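# Close both cupboard doors fully with a mobile robot

## Task

Push both of the cupboard's doors completely closed without banging either door open or shut, keep the robot upright and not leaning, make sure the doors stay closed without the robot holding them, then release and back the robot away.

## Robot and tools

Robot: a Hello Robot Stretch 4, a single-arm mobile manipulator about 1.6 m tall. It has an omni-wheel base (rim within 0.23 m of its centre), a lift that slides up a mast, one arm that telescopes straight forward, a three-joint wrist (yaw, pitch, roll) and a two-finger gripper. There is only one arm, so every joint command is for that arm.

Frames: the base frame sits on the floor under the base centre, with x ahead, y to the left and z up. hand_pose, a point between the open fingertips, is reported in this frame, and its printed value can be a little off. The odometry frame is the base frame as it was when the scene began. base_odometry heading runs from -3.142 to 3.142, positive to the left, and it counts wheel slip as motion.

Tools:
- execute_actions(actions, cameras): actions is a list holding one action or nothing. An empty list only reports state and images. An action can contain base, joints or both, plus optional pace and contact_limits. Alternatively it is just {"end_of_arm": "enable_torque"}, which re-powers wrist or gripper motors that cut out, leaving them holding in place.
  base takes exactly one relative offset from where the base last measured itself: translate_m (metres, forward positive, -2 to 2), strafe_m (metres sideways, left positive, -2 to 2) or rotate_rad (radians, counter-clockwise seen from above positive, -3.2 to 3.2). None of these turn while translating.
  joints is a dictionary of absolute targets by name: lift_m 0 to 1.2; arm_m 0 to 0.55 (extension); wrist_yaw_rad -1.134 to 4.276 (0 ahead, positive left, 3.14 stowed back, past 3.4 the arm may block it); wrist_pitch_rad -1.117 to 4.259 (0 level, 1.57 pointing down); wrist_roll_rad -1.117 to 4.259 (0 fingers side by side at equal height, positive turns clockwise seen from behind the hand); gripper_m -0.038 to 0.141 (fingertip gap in metres, negative squeezes them together). Done tolerances: lift and arm 0.004, yaw and roll 0.02, pitch 0.05, gripper 0.004. An out-of-range joint target is clipped and reported; any other bad value or unknown key rejects the whole call with no motion.
  pace: "slow", "default", "fast" or "max" (base up to 0.1/0.3/0.4/0.6 m/s and 1/2/3/4 rad/s; a raised lift lowers these caps). contact_limits: {"arm_m": value} from 0 (gentlest) to 0.75 (firmest), default 0.5, sets the push at which the arm halts.
  cameras: list from head_camera, head_left_camera, head_right_camera, wrist_camera, or all; omitted or null means all, [] means none.
  Motions within one action begin together and may finish at different times; each action lasts at most 15 s. A joint or base you omit may still be driving toward an earlier target.
- wait(seconds): 0 to 10, commands nothing, returns state and images.
- zoom_image(camera, region): region [x0, y0, x1, y1] in pixels of that camera's most recent full image, at most 504 by 504, top-left origin.
- finished_scene(scene): ends the given scene for good and reports whether it succeeded. Only call it once the doors are shut and the robot has released and moved off.

Cameras: head_camera (420x560) at the mast top looks forward and down; turn the base to aim it. head_left_camera and head_right_camera are fisheyes (420x672) beside it, angled more steeply, showing the base and arm too. wrist_camera (616x392) looks along the fingers, tips near the image bottom. Calibration intrinsics and extrinsics are supplied per camera and may be slightly off.

Reading results: base_status and joint_status give each motion's outcome. done = reached (for the base, wheels turned the commanded amount even if slipping); off_target = stopped short and maybe still pushing; contact_stop_at_<key> = hit something, that part drops its target and may go limp (a limp lift can sag, limp wheels can roll); limit_stop_at_<name> = a built-in limit, such as own_body (self-collision, likely with gripper tilted up and rolled) or tilt (leaning over 6 degrees, lift/arm/wheels go limp); torque_fault = a wrist motor strained to its maximum and went limp, fix with enable_torque; time_out also drops the target. If one call reports a stop, later motion calls in that same reply are skipped. on_its_own describes things not commanded by the call; "held at" is a target, not a position. lidar_m lists 12 distances in 30-degree sectors starting straight ahead and going counter-clockwise (4th left, 7th behind, 10th right); "-" means nothing seen or closer than 0.25 m. wrist_depth_mm is a 7x7 grid of median depths, 100 to 2000 mm. turned_by_wheels versus turned_by_imu differing by more than about 0.1 rad signals a collision or slip. base_tilt is in degrees, forward and right positive. motor_effort is percent of maximum with the peak in brackets; wheel effort positive means turning right.

Things to avoid: swinging a door fast enough to slam it (move slowly and push with low contact limits), tipping or tilting the robot (hard shoves with a raised gripper, or carrying weight with the arm extended while driving), torque faults from pressing the wrist into the cupboard, and leaving the gripper against a door at the end. To unfold the wrist at the start, an action like lift_m 0.4 with wrist_yaw_rad 0 works. Shorter robot motion time is better.

Each tool is called after "Emit:" in YAML: its name, and indented under it one key for each argument.

## Session

Emit:
execute_actions:
  actions: []

Scene clock: 0.00 s.
base_odometry: x=+0.000 y=+0.000 heading=+0.000 (m, m, rad; odometry frame)
turned_by_wheels: +0.000 (rad since the last result)
turned_by_imu: +0.000 (rad since the last result)
base_tilt: forward=+0.5 right=-0.1 (deg)
lidar_m: 1.36 1.57 2.57 2.58 2.83 1.45 2.36 2.57 1.33 1.33 1.54 1.36
base_status: not commanded
joint_positions: lift_m=+0.274 arm_m=-0.002 wrist_yaw_rad=+3.144 wrist_pitch_rad=-0.006 wrist_roll_rad=+0.020 gripper_m=+0.057
joint_status: not commanded
motor_effort: lift_m=+18 arm_m=+0 wrist_yaw_rad=+0 wrist_pitch_rad=-6 wrist_roll_rad=+2 gripper_m=-3 wheel_0=+0 wheel_1=+0 wheel_2=+0 (%)
hand_pose: x=-0.1195 y=+0.0867 z=+0.4537 quat_wxyz=(-0.001, +0.003, +0.010, +1.000) (m; base frame)
wrist_depth_mm: - 152 245 - - - - / - 148 149 - - - - / - 112 146 - - - - / - 119 145 - - - - / 145 144 - - - - - / 218 - - - - 1756 1708 / 216 1430 192 1397 190 1255 1336
pictures: head_camera, head_left_camera, head_right_camera, wrist_camera
Images, in order (width x height): head_camera 420x560, head_left_camera 420x672, head_right_camera 420x672, wrist_camera 616x392.

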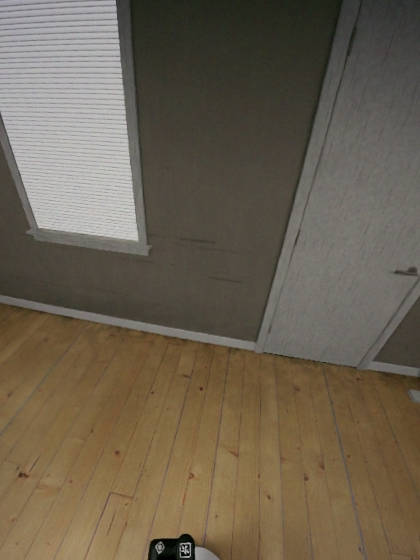

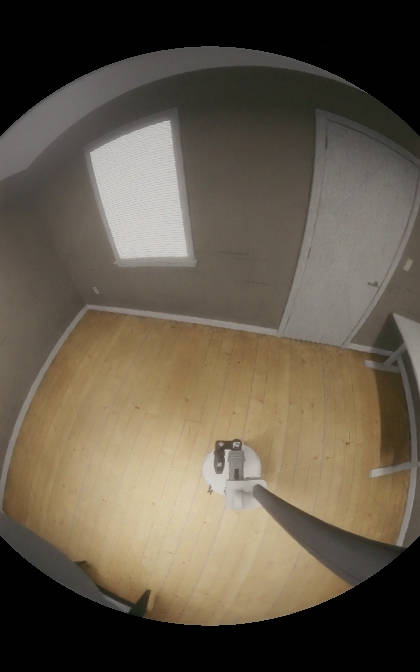

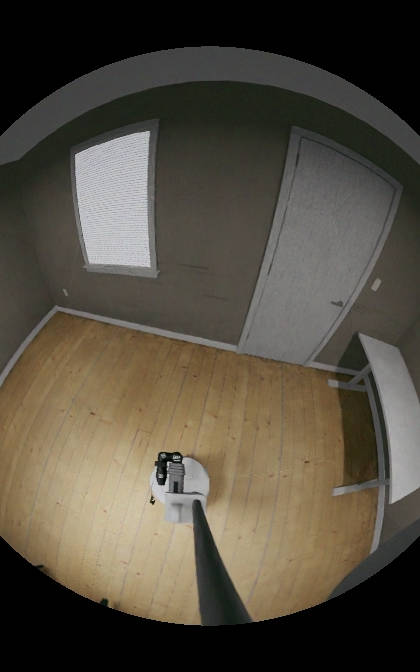

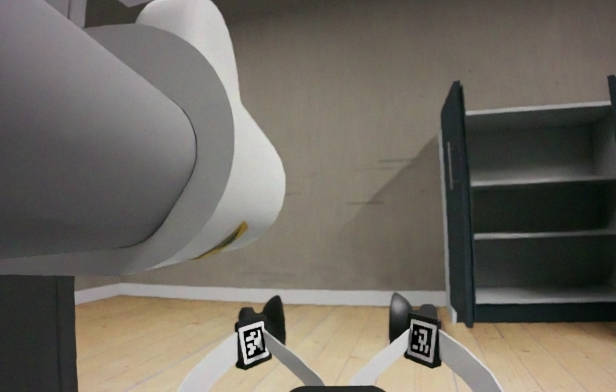

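Emit:
execute_actions:
  actions:
    - {"base":{"rotate_rad":2.75},"joints":{"lift_m":0.4,"wrist_yaw_rad":0,"gripper_m":0.0}}

Scene clock: 6.03 s.
base_odometry: x=+0.000 y=+0.000 heading=+2.750 (m, m, rad; odometry frame)
turned_by_wheels: +2.750 (rad since the last result)
turned_by_imu: +2.713 (rad since the last result)
base_tilt: forward=+0.6 right=-0.1 (deg)
lidar_m: 1.45 2.34 2.40 1.32 1.35 1.55 1.36 1.38 1.63 2.57 2.59 1.75
base_status: done
joint_positions: lift_m=+0.400 arm_m=-0.002 wrist_yaw_rad=+0.000 wrist_pitch_rad=-0.006 wrist_roll_rad=+0.020 gripper_m=+0.000
joint_status: all done
motor_effort: lift_m=+21(24) arm_m=+0(0) wrist_yaw_rad=-3(7) wrist_pitch_rad=-8(7) wrist_roll_rad=+0(2) gripper_m=-4(6) wheel_0=+1(7) wheel_1=+1(6) wheel_2=+1(7) (%)
hand_pose: x=+0.4577 y=-0.0873 z=+0.5797 quat_wxyz=(+1.000, +0.010, -0.003, +0.000) (m; base frame)
wrist_depth_mm: - - - - - - - / - - - - - - - / - - - - - - - / 1921 - - - - - - / 1983 - - - - - - / 1921 1983 - 1464 - - - / 1808 1808 1708 187 178 1537 1576
pictures: head_camera, head_left_camera, head_right_camera, wrist_camera
camera_calibration (this result's frames):
wrist_camera: T_world_to_cam=[[0.067466, -0.994264, -0.082991, -0.049447], [0.0648737, 0.0873761, -0.994061, 0.630501], [0.99561, 0.0616814, 0.0703965, -0.270473], [0, 0, 0, 1]] pos_world=[0.231719, -0.0875709, 0.641693]
Images, in order (width x height): head_camera 420x560, head_left_camera 420x672, head_right_camera 420x672, wrist_camera 616x392.

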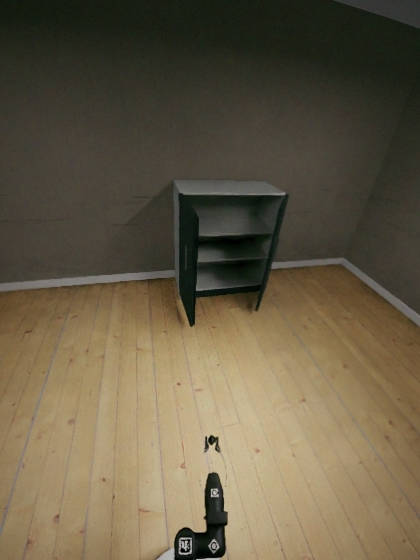

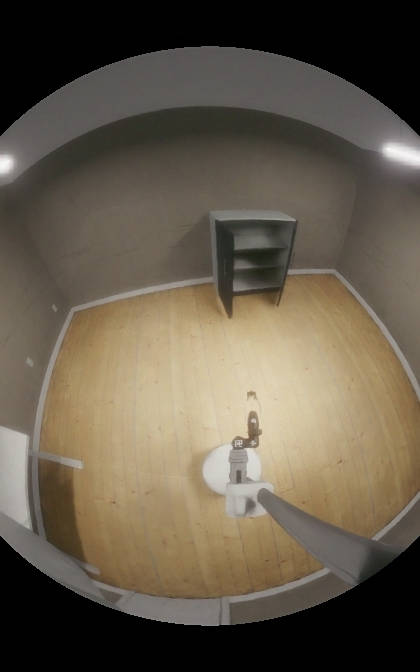

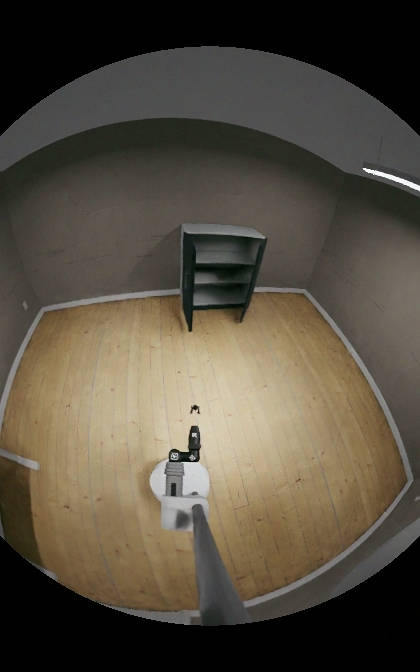

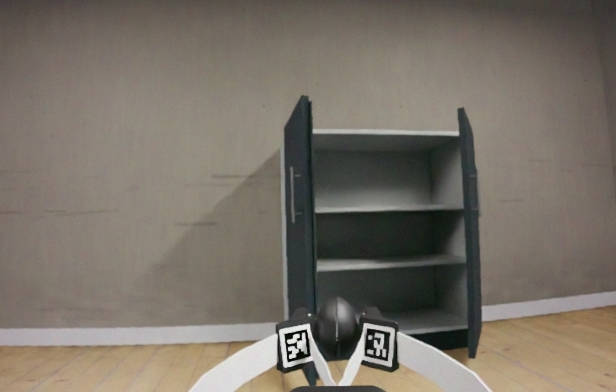

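Emit:
zoom_image:
  camera: "head_camera"
  region: [130, 160, 330, 340]

Region (130, 160, 330, 340) of head_camera's 420x560 image, scaled by 2.520, with more detail than that image has; it fills the top 454 rows of this view, and the rest is white.

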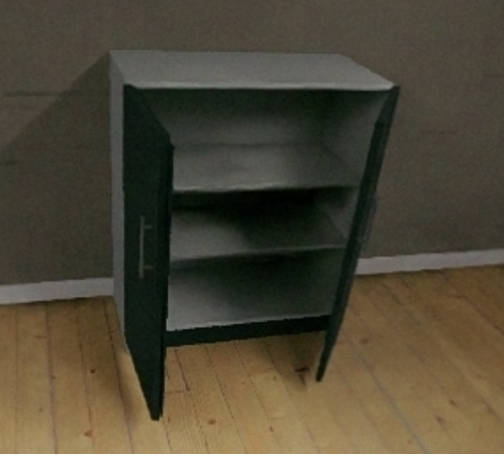

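Emit:
execute_actions:
  actions:
    - {"base":{"rotate_rad":0.13},"joints":{"lift_m":0.2}}
  cameras: []

Emit:
execute_actions:
  actions:
    - {"base":{"translate_m":0.9},"pace":"fast"}
  cameras: []

Emit:
execute_actions:
  actions:
    - {"base":{"strafe_m":0.12}}

Scene clock: 53.27 s.
base_odometry: x=+0.000 y=+0.000 heading=+2.880 (m, m, rad; odometry frame)
turned_by_wheels: +0.130 (rad since the last result)
turned_by_imu: +0.128 (rad since the last result)
base_tilt: forward=+0.4 right=-0.2 (deg)
lidar_m: 1.44 2.39 2.28 1.34 1.40 1.48 1.38 1.41 1.81 2.56 2.63 1.75
base_status: done
joint_positions: lift_m=+0.200 arm_m=-0.002 wrist_yaw_rad=+0.000 wrist_pitch_rad=-0.006 wrist_roll_rad=+0.020 gripper_m=+0.000
joint_status: all done
motor_effort: lift_m=+14(15) arm_m=+0(0) wrist_yaw_rad=-1(1) wrist_pitch_rad=-6(9) wrist_roll_rad=-1(0) gripper_m=-5(5) wheel_0=+0(4) wheel_1=+0(5) wheel_2=+0(5) (%)
hand_pose: x=+0.4577 y=-0.0874 z=+0.3802 quat_wxyz=(+1.000, +0.010, -0.003, +0.000) (m; base frame)
wrist_depth_mm: - - - - - - - / - - - - - - - / - - - - - - - / - - - - - - - / - - - - - - - / 1983 1921 1983 1756 1661 1661 1537 / 1255 1205 1160 188 178 1118 1098
pictures: none
No camera images: the call's "cameras" was empty. Leave "cameras" out to get every camera's image.

Scene clock: 56.87 s.
base_odometry: x=-0.870 y=+0.233 heading=+2.880 (m, m, rad; odometry frame)
turned_by_wheels: +0.000 (rad since the last result)
turned_by_imu: -0.001 (rad since the last result)
base_tilt: forward=+0.5 right=-0.1 (deg)
lidar_m: 0.61 1.47 1.91 2.19 1.61 1.91 2.25 2.33 2.67 2.49 1.03 0.55
base_status: done
joint_positions: lift_m=+0.200 arm_m=-0.002 wrist_yaw_rad=+0.000 wrist_pitch_rad=-0.006 wrist_roll_rad=+0.020 gripper_m=+0.000
joint_status: not commanded
motor_effort: lift_m=+15(15) arm_m=+0(0) wrist_yaw_rad=-3(1) wrist_pitch_rad=-6(9) wrist_roll_rad=+0(1) gripper_m=-5(4) wheel_0=+0(6) wheel_1=-1(6) wheel_2=+1(10) (%)
hand_pose: x=+0.4577 y=-0.0874 z=+0.3802 quat_wxyz=(+1.000, +0.010, -0.003, +0.000) (m; base frame)
wrist_depth_mm: 1281 1281 1281 1281 459 1078 1229 / 1281 1229 1281 1281 469 831 1255 / 1281 1255 1255 1229 477 334 1205 / 1229 1255 1229 1255 488 334 1205 / 1229 1255 1255 1229 492 336 1205 / 1229 1229 1229 1229 399 334 1182 / 1160 1160 1160 187 178 322 778
pictures: none
No camera images: the call's "cameras" was empty. Leave "cameras" out to get every camera's image.

Scene clock: 58.43 s.
base_odometry: x=-0.901 y=+0.117 heading=+2.880 (m, m, rad; odometry frame)
turned_by_wheels: +0.000 (rad since the last result)
turned_by_imu: +0.000 (rad since the last result)
base_tilt: forward=+0.6 right=+0.0 (deg)
lidar_m: 0.97 1.46 1.93 2.08 1.51 1.75 2.26 2.32 2.80 2.62 1.13 0.61
base_status: done
joint_positions: lift_m=+0.200 arm_m=-0.002 wrist_yaw_rad=+0.000 wrist_pitch_rad=-0.006 wrist_roll_rad=+0.020 gripper_m=+0.000
joint_status: not commanded
motor_effort: lift_m=+15(15) arm_m=+0(0) wrist_yaw_rad=-1(0) wrist_pitch_rad=-8(7) wrist_roll_rad=+0(0) gripper_m=-5(6) wheel_0=+2(6) wheel_1=+0(10) wheel_2=+0(2) (%)
hand_pose: x=+0.4577 y=-0.0874 z=+0.3802 quat_wxyz=(+1.000, +0.010, -0.003, +0.000) (m; base frame)
wrist_depth_mm: 1281 1255 1255 1308 878 466 349 / 1229 1229 1229 1281 917 477 353 / 1229 1229 1255 1229 931 484 347 / 1229 1205 1255 1229 960 488 353 / 1229 1205 1182 1182 976 492 355 / 1229 1182 1205 1205 732 488 359 / 1160 1160 1160 188 178 459 359
pictures: head_camera, head_left_camera, head_right_camera, wrist_camera
camera_calibration (this result's frames):
wrist_camera: T_world_to_cam=[[0.0672372, -0.99428, -0.0829898, -0.065967], [0.0649149, 0.0873612, -0.994059, 0.43216], [0.995623, 0.0614505, 0.0704175, -0.256438], [0, 0, 0, 1]] pos_world=[0.231697, -0.0875854, 0.442175]
Images, in order (width x height): head_camera 420x560, head_left_camera 420x672, head_right_camera 420x672, wrist_camera 616x392.

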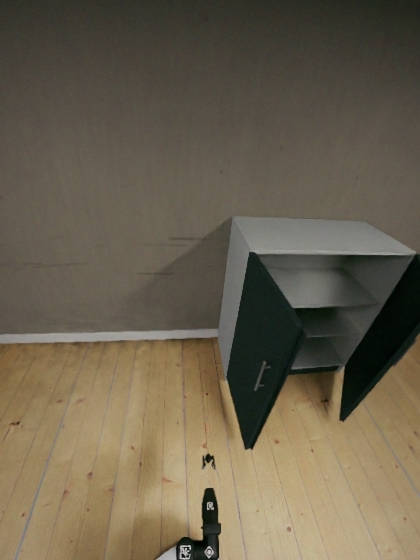

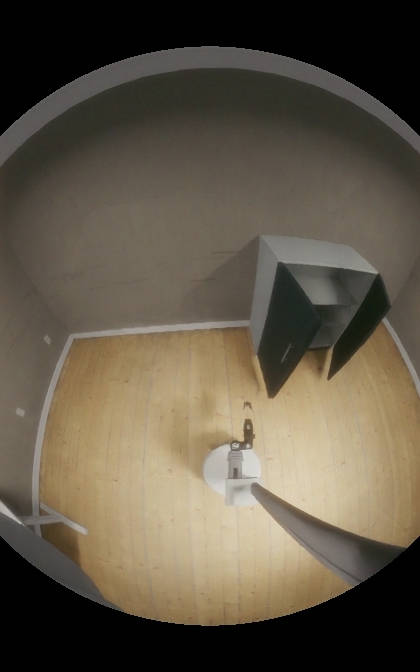

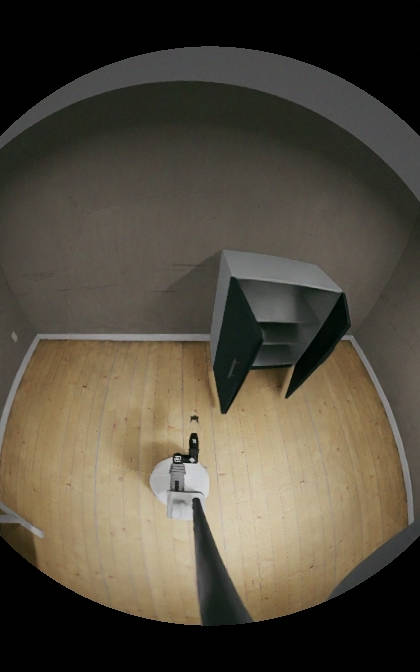

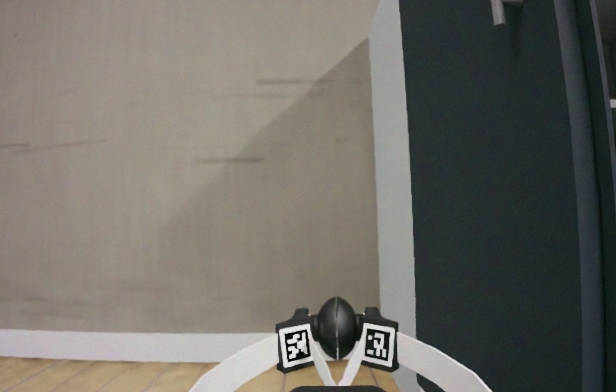

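Emit:
execute_actions:
  actions:
    - {"base":{"translate_m":0.12},"joints":{"arm_m":0.1}}
  cameras: []

Emit:
execute_actions:
  actions:
    - {"base":{"strafe_m":-0.3},"pace":"slow"}

Scene clock: 71.10 s.
base_odometry: x=-1.017 y=+0.148 heading=+2.880 (m, m, rad; odometry frame)
turned_by_wheels: +0.000 (rad since the last result)
turned_by_imu: +0.000 (rad since the last result)
base_tilt: forward=+0.4 right=-0.2 (deg)
lidar_m: 0.99 1.32 1.73 2.10 1.59 1.81 2.39 2.44 2.80 2.62 1.06 0.51
base_status: done
joint_positions: lift_m=+0.200 arm_m=+0.098 wrist_yaw_rad=+0.000 wrist_pitch_rad=-0.006 wrist_roll_rad=+0.020 gripper_m=+0.000
joint_status: all done
motor_effort: lift_m=+15(15) arm_m=+9(10) wrist_yaw_rad=-1(1) wrist_pitch_rad=-9(7) wrist_roll_rad=+1(1) gripper_m=-4(5) wheel_0=-1(5) wheel_1=-1(4) wheel_2=+2(8) (%)
hand_pose: x=+0.5577 y=-0.0874 z=+0.3802 quat_wxyz=(+1.000, +0.010, -0.003, +0.000) (m; base frame)
wrist_depth_mm: 1025 1042 1025 1060 831 418 315 / 1025 1042 1008 1025 842 424 319 / 1025 1008 1025 1008 878 430 327 / 1008 1025 1008 1042 904 436 325 / 991 991 991 1008 917 442 325 / 991 991 991 991 715 439 325 / 960 976 960 187 178 407 324
pictures: none
No camera images: the call's "cameras" was empty. Leave "cameras" out to get every camera's image.

Scene clock: 75.23 s.
base_odometry: x=-0.939 y=+0.437 heading=+2.880 (m, m, rad; odometry frame)
turned_by_wheels: +0.000 (rad since the last result)
turned_by_imu: +0.000 (rad since the last result)
base_tilt: forward=+0.6 right=-0.1 (deg)
lidar_m: 0.51 1.35 1.76 2.41 1.83 2.25 2.37 2.45 2.46 2.31 0.82 0.51
base_status: done
joint_positions: lift_m=+0.200 arm_m=+0.098 wrist_yaw_rad=+0.000 wrist_pitch_rad=-0.006 wrist_roll_rad=+0.020 gripper_m=+0.000
joint_status: not commanded
motor_effort: lift_m=+15(15) arm_m=+9(9) wrist_yaw_rad=-3(7) wrist_pitch_rad=-7(5) wrist_roll_rad=+1(1) gripper_m=-5(6) wheel_0=+1(6) wheel_1=-2(2) wheel_2=+0(2) (%)
hand_pose: x=+0.5578 y=-0.0873 z=+0.3802 quat_wxyz=(+1.000, +0.010, -0.003, +0.000) (m; base frame)
wrist_depth_mm: 1060 1060 1060 357 235 173 - / 1042 1060 1078 357 234 173 170 / 1060 1042 1025 351 236 174 166 / 1025 1025 1042 355 236 174 163 / 1008 1025 1008 355 235 174 160 / 991 991 1008 330 213 173 158 / 991 991 1008 189 178 164 -
pictures: head_camera, head_left_camera, head_right_camera, wrist_camera
camera_calibration (this result's frames):
wrist_camera: T_world_to_cam=[[0.0674479, -0.994266, -0.0829848, -0.0727521], [0.0649701, 0.0873745, -0.994055, 0.425649], [0.995605, 0.0616554, 0.0704908, -0.356064], [0, 0, 0, 1]] pos_world=[0.331751, -0.0875725, 0.44218]
Images, in order (width x height): head_camera 420x560, head_left_camera 420x672, head_right_camera 420x672, wrist_camera 616x392.

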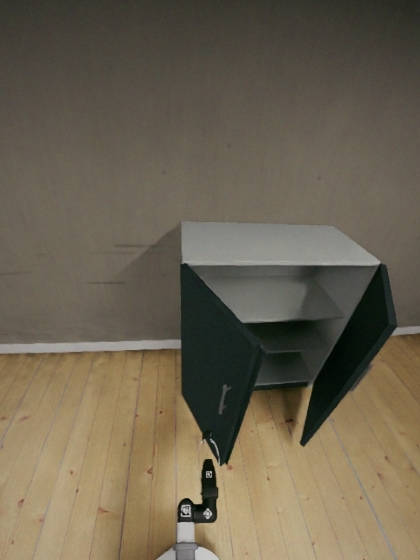

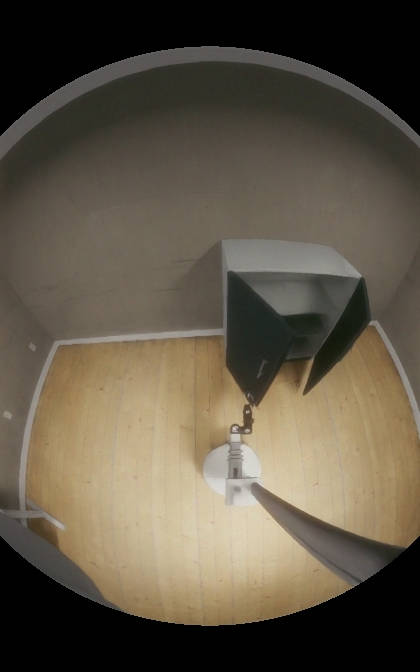

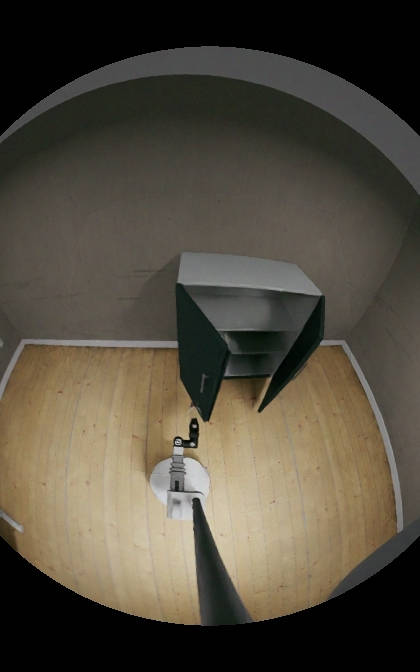

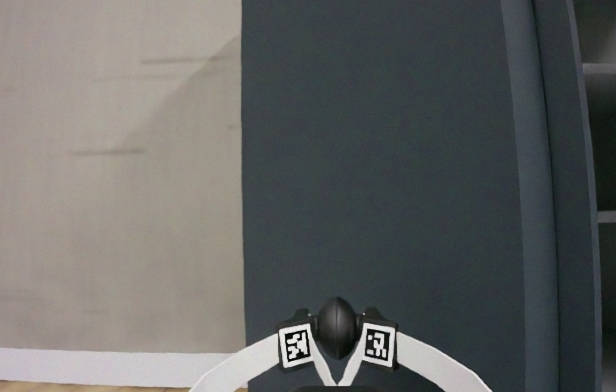

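Emit:
execute_actions:
  actions:
    - {"base":{"strafe_m":-0.17},"joints":{"arm_m":0.26},"pace":"slow"}
  cameras: ["head_camera","wrist_camera"]

Scene clock: 82.83 s.
base_odometry: x=-0.895 y=+0.602 heading=+2.880 (m, m, rad; odometry frame)
turned_by_wheels: +0.000 (rad since the last result)
turned_by_imu: +0.001 (rad since the last result)
base_tilt: forward=+0.5 right=-0.1 (deg)
lidar_m: 0.69 1.36 1.78 2.56 1.97 2.40 2.36 2.42 2.28 2.15 2.04 0.67
base_status: done
joint_positions: lift_m=+0.200 arm_m=+0.258 wrist_yaw_rad=+0.000 wrist_pitch_rad=-0.006 wrist_roll_rad=+0.020 gripper_m=+0.000
joint_status: all done
motor_effort: lift_m=+15(15) arm_m=+10(10) wrist_yaw_rad=-2(5) wrist_pitch_rad=-8(8) wrist_roll_rad=+1(2) gripper_m=-4(5) wheel_0=+1(5) wheel_1=+0(5) wheel_2=+1(2) (%)
hand_pose: x=+0.7177 y=-0.0874 z=+0.3802 quat_wxyz=(+1.000, +0.010, -0.003, +0.000) (m; base frame)
wrist_depth_mm: 917 373 312 268 237 211 221 / 891 368 309 267 236 211 220 / 904 362 306 266 235 210 214 / 878 357 301 264 233 208 214 / 866 353 300 260 232 207 211 / 854 351 297 254 223 205 191 / 842 349 293 187 179 200 -
pictures: head_camera, wrist_camera
camera_calibration (this result's frames):
wrist_camera: T_world_to_cam=[[0.0672775, -0.994277, -0.0829865, -0.0834671], [0.0649596, 0.0873636, -0.994056, 0.415261], [0.995617, 0.0614869, 0.0704654, -0.515313], [0, 0, 0, 1]] pos_world=[0.491695, -0.0875831, 0.442178]
Images, in order (width x height): head_camera 420x560, wrist_camera 616x392.

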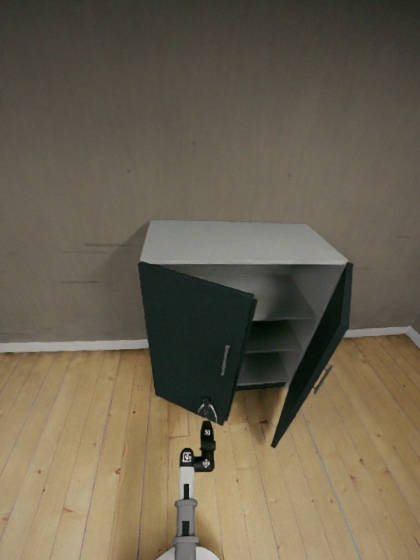

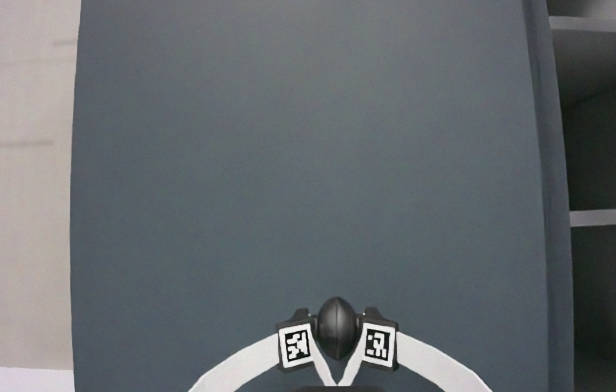

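Emit:
execute_actions:
  actions:
    - {"joints":{"arm_m":0.47},"pace":"slow","contact_limits":{"arm_m":0.12}}
  cameras: ["head_camera","wrist_camera"]

Scene clock: 89.43 s.
base_odometry: x=-0.895 y=+0.601 heading=+2.880 (m, m, rad; odometry frame)
turned_by_wheels: +0.000 (rad since the last result)
turned_by_imu: +0.000 (rad since the last result)
base_tilt: forward=+0.4 right=-0.1 (deg)
lidar_m: 0.85 1.38 1.83 2.57 1.96 2.42 2.35 2.43 2.30 2.15 2.04 0.70
base_status: not commanded
joint_positions: lift_m=+0.200 arm_m=+0.440 wrist_yaw_rad=-0.007 wrist_pitch_rad=-0.007 wrist_roll_rad=+0.020 gripper_m=+0.000
joint_status: arm_m contact_stop (moved +0.181 of +0.212)
on_its_own: arm_m is slack since a contact_stop (your +0.470 is given up); wrist_yaw_rad is at rest, and its effort (+21) is outside its rest range (-13 to +13)
motor_effort: lift_m=+14(15) arm_m=+0(19) wrist_yaw_rad=+21(27) wrist_pitch_rad=-4(7) wrist_roll_rad=-1(0) gripper_m=-1(7) wheel_0=+5(5) wheel_1=+4(4) wheel_2=-7(8) (%)
contact_limits: arm_m 0.12
hand_pose: x=+0.8985 y=-0.0896 z=+0.3806 quat_wxyz=(+1.000, +0.010, -0.004, -0.004) (m; base frame)
wrist_depth_mm: 240 239 242 241 243 243 243 / 237 238 238 238 241 240 242 / 235 236 236 236 236 237 238 / 232 232 234 234 235 234 236 / 229 229 232 232 231 233 233 / 225 228 228 229 229 231 231 / 224 225 201 198 179 228 227
pictures: head_camera, wrist_camera
camera_calibration (this result's frames):
wrist_camera: T_world_to_cam=[[0.0597791, -0.994763, -0.0829032, -0.0911249], [0.0668476, 0.0868547, -0.993976, 0.402293], [0.995971, 0.0538771, 0.0716896, -0.696611], [0, 0, 0, 1]] pos_world=[0.672359, -0.0880574, 0.442255]
Images, in order (width x height): head_camera 420x560, wrist_camera 616x392.

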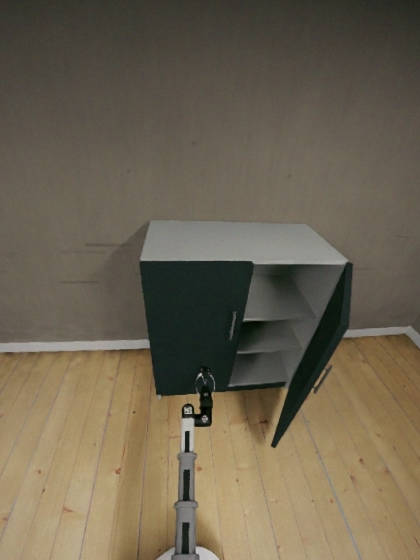

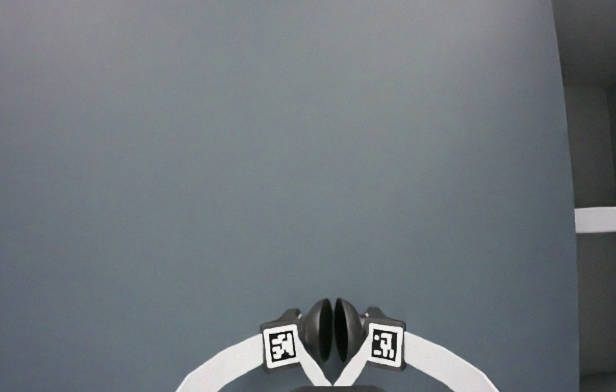

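Emit:
execute_actions:
  actions:
    - {"joints":{"arm_m":0.0},"pace":"fast"}
  cameras: []

Emit:
execute_actions:
  actions:
    - {"base":{"strafe_m":-0.46}}
  cameras: ["head_camera","wrist_camera"]

Scene clock: 107.33 s.
base_odometry: x=-0.895 y=+0.602 heading=+2.881 (m, m, rad; odometry frame)
turned_by_wheels: +0.000 (rad since the last result)
turned_by_imu: +0.000 (rad since the last result)
base_tilt: forward=+0.5 right=-0.1 (deg)
lidar_m: 0.86 1.38 1.79 2.57 1.99 2.39 2.38 2.41 2.26 2.13 2.03 0.72
base_status: not commanded
joint_positions: lift_m=+0.200 arm_m=+0.002 wrist_yaw_rad=+0.000 wrist_pitch_rad=-0.006 wrist_roll_rad=+0.020 gripper_m=+0.000
joint_status: all done
motor_effort: lift_m=+15(15) arm_m=-9(7) wrist_yaw_rad=+1(20) wrist_pitch_rad=-5(8) wrist_roll_rad=+2(1) gripper_m=-6(6) wheel_0=+1(5) wheel_1=+1(4) wheel_2=+1(7) (%)
hand_pose: x=+0.4610 y=-0.0875 z=+0.3802 quat_wxyz=(+1.000, +0.010, -0.003, +0.000) (m; base frame)
wrist_depth_mm: 1182 1182 699 691 691 1118 917 / 1160 1160 683 683 683 831 842 / 1182 1138 676 683 683 1118 917 / 1138 1138 661 676 668 1118 878 / 1118 1138 668 661 676 1098 917 / 1118 1118 654 661 668 1078 946 / 1098 1078 640 188 178 788 798
pictures: none
No camera images: the call's "cameras" was empty. Leave "cameras" out to get every camera's image.

Scene clock: 110.20 s.
base_odometry: x=-0.777 y=+1.046 heading=+2.881 (m, m, rad; odometry frame)
turned_by_wheels: +0.000 (rad since the last result)
turned_by_imu: +0.000 (rad since the last result)
base_tilt: forward=+0.4 right=-0.1 (deg)
lidar_m: 0.51 0.92 1.85 3.02 2.38 2.54 2.33 2.40 1.83 1.69 1.73 0.95
base_status: done
joint_positions: lift_m=+0.200 arm_m=+0.002 wrist_yaw_rad=+0.000 wrist_pitch_rad=-0.006 wrist_roll_rad=+0.020 gripper_m=+0.000
joint_status: not commanded
motor_effort: lift_m=+15(15) arm_m=-9(9) wrist_yaw_rad=+0(2) wrist_pitch_rad=-10(6) wrist_roll_rad=-1(1) gripper_m=-5(4) wheel_0=-1(8) wheel_1=+0(5) wheel_2=+0(1) (%)
hand_pose: x=+0.4610 y=-0.0875 z=+0.3802 quat_wxyz=(+1.000, +0.010, -0.003, +0.000) (m; base frame)
wrist_depth_mm: 707 723 750 424 661 1205 1205 / 715 715 741 418 634 1182 1205 / 699 691 715 407 621 1182 1182 / 691 699 723 407 591 1182 1182 / 683 683 715 402 580 1160 1160 / 683 691 1118 347 569 1118 1138 / 676 676 707 188 178 1118 1118
pictures: head_camera, wrist_camera
camera_calibration (this result's frames):
wrist_camera: T_world_to_cam=[[0.06693, -0.994301, -0.082986, -0.0661407], [0.0648803, 0.0873336, -0.994064, 0.431948], [0.995646, 0.0611485, 0.0703558, -0.259752], [0, 0, 0, 1]] pos_world=[0.235023, -0.0876039, 0.44217]
Images, in order (width x height): head_camera 420x560, wrist_camera 616x392.

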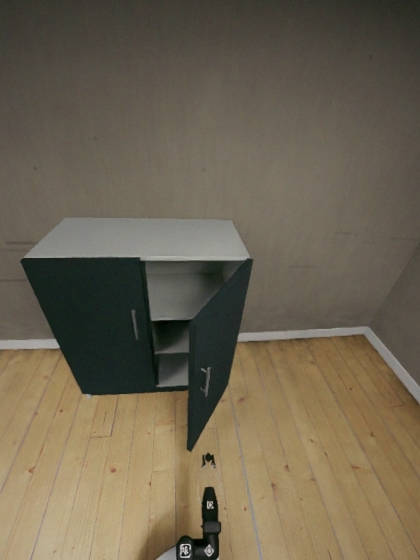

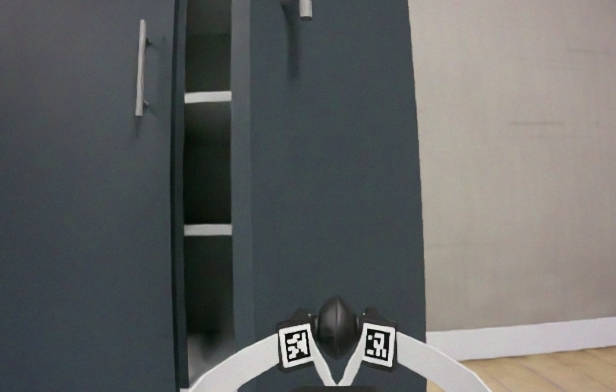

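Emit:
execute_actions:
  actions:
    - {"joints":{"arm_m":0.14}}
  cameras: []

Emit:
execute_actions:
  actions:
    - {"base":{"strafe_m":0.12},"joints":{"arm_m":0.32},"pace":"slow"}
  cameras: ["head_camera","wrist_camera"]

Scene clock: 117.60 s.
base_odometry: x=-0.777 y=+1.046 heading=+2.881 (m, m, rad; odometry frame)
turned_by_wheels: +0.000 (rad since the last result)
turned_by_imu: +0.000 (rad since the last result)
base_tilt: forward=+0.5 right=-0.1 (deg)
lidar_m: 0.54 0.90 1.85 3.02 2.36 2.51 2.34 2.39 1.80 1.68 1.73 0.91
base_status: not commanded
joint_positions: lift_m=+0.200 arm_m=+0.138 wrist_yaw_rad=+0.000 wrist_pitch_rad=-0.006 wrist_roll_rad=+0.020 gripper_m=+0.000
joint_status: all done
motor_effort: lift_m=+15(15) arm_m=+10(6) wrist_yaw_rad=-1(2) wrist_pitch_rad=-5(7) wrist_roll_rad=-1(1) gripper_m=-4(5) wheel_0=-1(1) wheel_1=+0(0) wheel_2=+1(0) (%)
hand_pose: x=+0.5977 y=-0.0874 z=+0.3802 quat_wxyz=(+1.000, +0.010, -0.003, +0.000) (m; base frame)
wrist_depth_mm: 574 591 217 294 452 1060 1060 / 574 574 215 289 436 1042 1060 / 569 574 213 285 424 1025 1042 / 564 564 211 279 415 1025 1025 / 554 554 207 274 402 1008 1025 / 544 554 205 239 397 991 1025 / 535 549 195 189 178 976 991
pictures: none
No camera images: the call's "cameras" was empty. Leave "cameras" out to get every camera's image.

Scene clock: 120.67 s.
base_odometry: x=-0.808 y=+0.930 heading=+2.880 (m, m, rad; odometry frame)
turned_by_wheels: +0.000 (rad since the last result)
turned_by_imu: +0.000 (rad since the last result)
base_tilt: forward=+0.5 right=-0.2 (deg)
lidar_m: 0.67 0.90 1.82 2.92 2.28 2.53 2.32 2.39 1.93 1.79 1.85 0.89
base_status: done
joint_positions: lift_m=+0.200 arm_m=+0.318 wrist_yaw_rad=+0.000 wrist_pitch_rad=-0.006 wrist_roll_rad=+0.020 gripper_m=+0.000
joint_status: all done
motor_effort: lift_m=+14(14) arm_m=+10(12) wrist_yaw_rad=+1(9) wrist_pitch_rad=-7(7) wrist_roll_rad=-1(1) gripper_m=-5(6) wheel_0=-2(6) wheel_1=-1(2) wheel_2=+0(2) (%)
hand_pose: x=+0.7777 y=-0.0875 z=+0.3802 quat_wxyz=(+1.000, +0.010, -0.003, +0.000) (m; base frame)
wrist_depth_mm: 387 206 222 247 279 319 362 / 384 205 220 243 273 315 357 / 375 200 218 239 268 307 351 / 375 198 216 237 266 301 345 / 370 196 213 235 262 298 338 / 366 195 210 224 259 294 330 / 362 195 202 188 179 291 324
pictures: head_camera, wrist_camera
camera_calibration (this result's frames):
wrist_camera: T_world_to_cam=[[0.0668575, -0.994306, -0.0829781, -0.0873015], [0.0650079, 0.0873283, -0.994056, 0.411338], [0.995643, 0.0610659, 0.0704763, -0.575066], [0, 0, 0, 1]] pos_world=[0.551657, -0.087609, 0.442178]
Images, in order (width x height): head_camera 420x560, wrist_camera 616x392.

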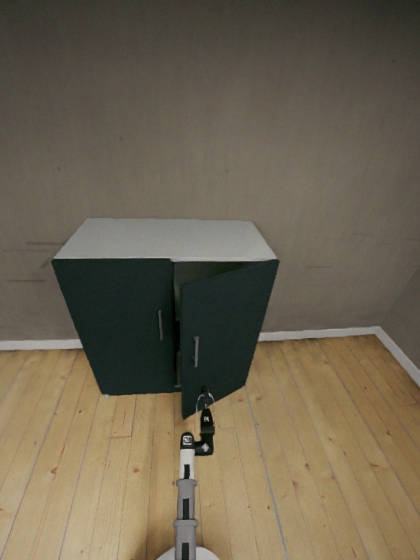

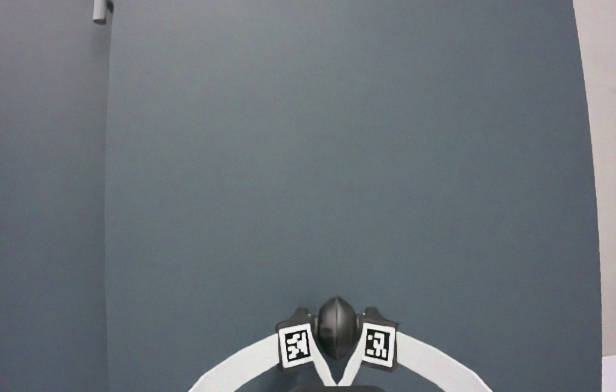

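Emit:
execute_actions:
  actions:
    - {"joints":{"arm_m":0.5},"pace":"slow","contact_limits":{"arm_m":0.12}}
  cameras: []

Scene clock: 125.77 s.
base_odometry: x=-0.807 y=+0.930 heading=+2.880 (m, m, rad; odometry frame)
turned_by_wheels: +0.000 (rad since the last result)
turned_by_imu: +0.000 (rad since the last result)
base_tilt: forward=+0.4 right=+0.0 (deg)
lidar_m: 0.88 0.92 1.85 2.92 2.27 2.52 2.35 2.37 1.94 1.82 1.86 0.96
base_status: not commanded
joint_positions: lift_m=+0.200 arm_m=+0.461 wrist_yaw_rad=-0.007 wrist_pitch_rad=-0.007 wrist_roll_rad=+0.020 gripper_m=+0.000
joint_status: arm_m contact_stop (moved +0.143 of +0.182)
on_its_own: arm_m is slack since a contact_stop (your +0.500 is given up); wrist_yaw_rad is at rest, and its effort (+20) is outside its rest range (-13 to +13)
motor_effort: lift_m=+15(14) arm_m=+0(21) wrist_yaw_rad=+20(26) wrist_pitch_rad=-4(9) wrist_roll_rad=-1(0) gripper_m=-2(5) wheel_0=+4(4) wheel_1=+2(3) wheel_2=-7(9) (%)
contact_limits: arm_m 0.12
hand_pose: x=+0.9196 y=-0.0895 z=+0.3805 quat_wxyz=(+1.000, +0.010, -0.004, -0.004) (m; base frame)
wrist_depth_mm: 239 239 241 242 242 244 244 / 237 238 238 239 239 240 241 / 235 235 236 236 237 238 237 / 233 231 235 235 235 235 236 / 229 230 230 232 231 233 233 / 226 227 229 229 229 231 230 / 224 226 201 198 179 227 229
pictures: none
No camera images: the call's "cameras" was empty. Leave "cameras" out to get every camera's image.

Emit:
execute_actions:
  actions:
    - {"joints":{"arm_m":0.05},"pace":"fast"}
  cameras: ["head_camera","wrist_camera"]

Scene clock: 130.33 s.
base_odometry: x=-0.808 y=+0.930 heading=+2.881 (m, m, rad; odometry frame)
turned_by_wheels: +0.000 (rad since the last result)
turned_by_imu: +0.000 (rad since the last result)
base_tilt: forward=+0.6 right=-0.1 (deg)
lidar_m: 0.85 0.90 1.84 2.90 2.28 2.52 2.34 2.40 1.90 1.82 1.85 0.94
base_status: not commanded
joint_positions: lift_m=+0.200 arm_m=+0.052 wrist_yaw_rad=+0.000 wrist_pitch_rad=-0.006 wrist_roll_rad=+0.020 gripper_m=+0.000
joint_status: all done
motor_effort: lift_m=+15(15) arm_m=-9(10) wrist_yaw_rad=+1(18) wrist_pitch_rad=-6(8) wrist_roll_rad=+1(0) gripper_m=-4(5) wheel_0=+1(4) wheel_1=-1(2) wheel_2=+0(7) (%)
hand_pose: x=+0.5110 y=-0.0874 z=+0.3802 quat_wxyz=(+1.000, +0.010, -0.003, +0.000) (m; base frame)
wrist_depth_mm: 668 661 661 661 668 1160 1138 / 640 654 654 647 654 1118 1160 / 654 654 640 647 654 654 1118 / 634 634 647 647 654 647 1078 / 634 634 627 634 634 640 1078 / 627 634 627 627 634 634 1060 / 621 621 615 187 178 621 1078
pictures: head_camera, wrist_camera
camera_calibration (this result's frames):
wrist_camera: T_world_to_cam=[[0.066933, -0.994301, -0.0829825, -0.0694881], [0.0648785, 0.0873302, -0.994064, 0.428705], [0.995646, 0.061152, 0.070354, -0.309516], [0, 0, 0, 1]] pos_world=[0.285006, -0.0876034, 0.44217]
Images, in order (width x height): head_camera 420x560, wrist_camera 616x392.

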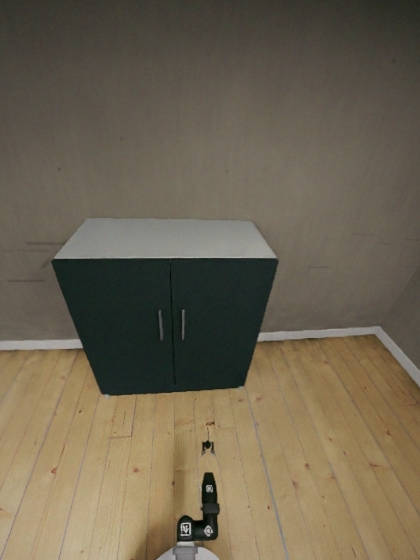

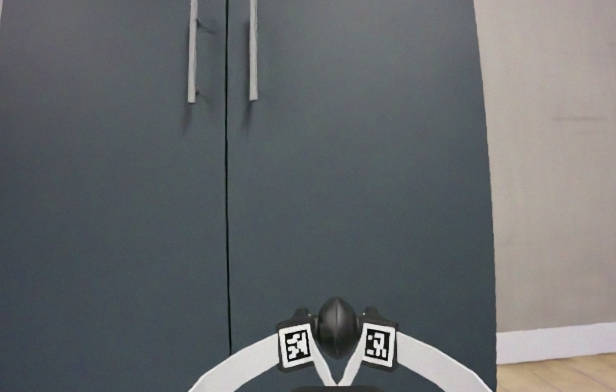

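Emit:
finished_scene:
  scene: 1

The scene is finished: the task was done.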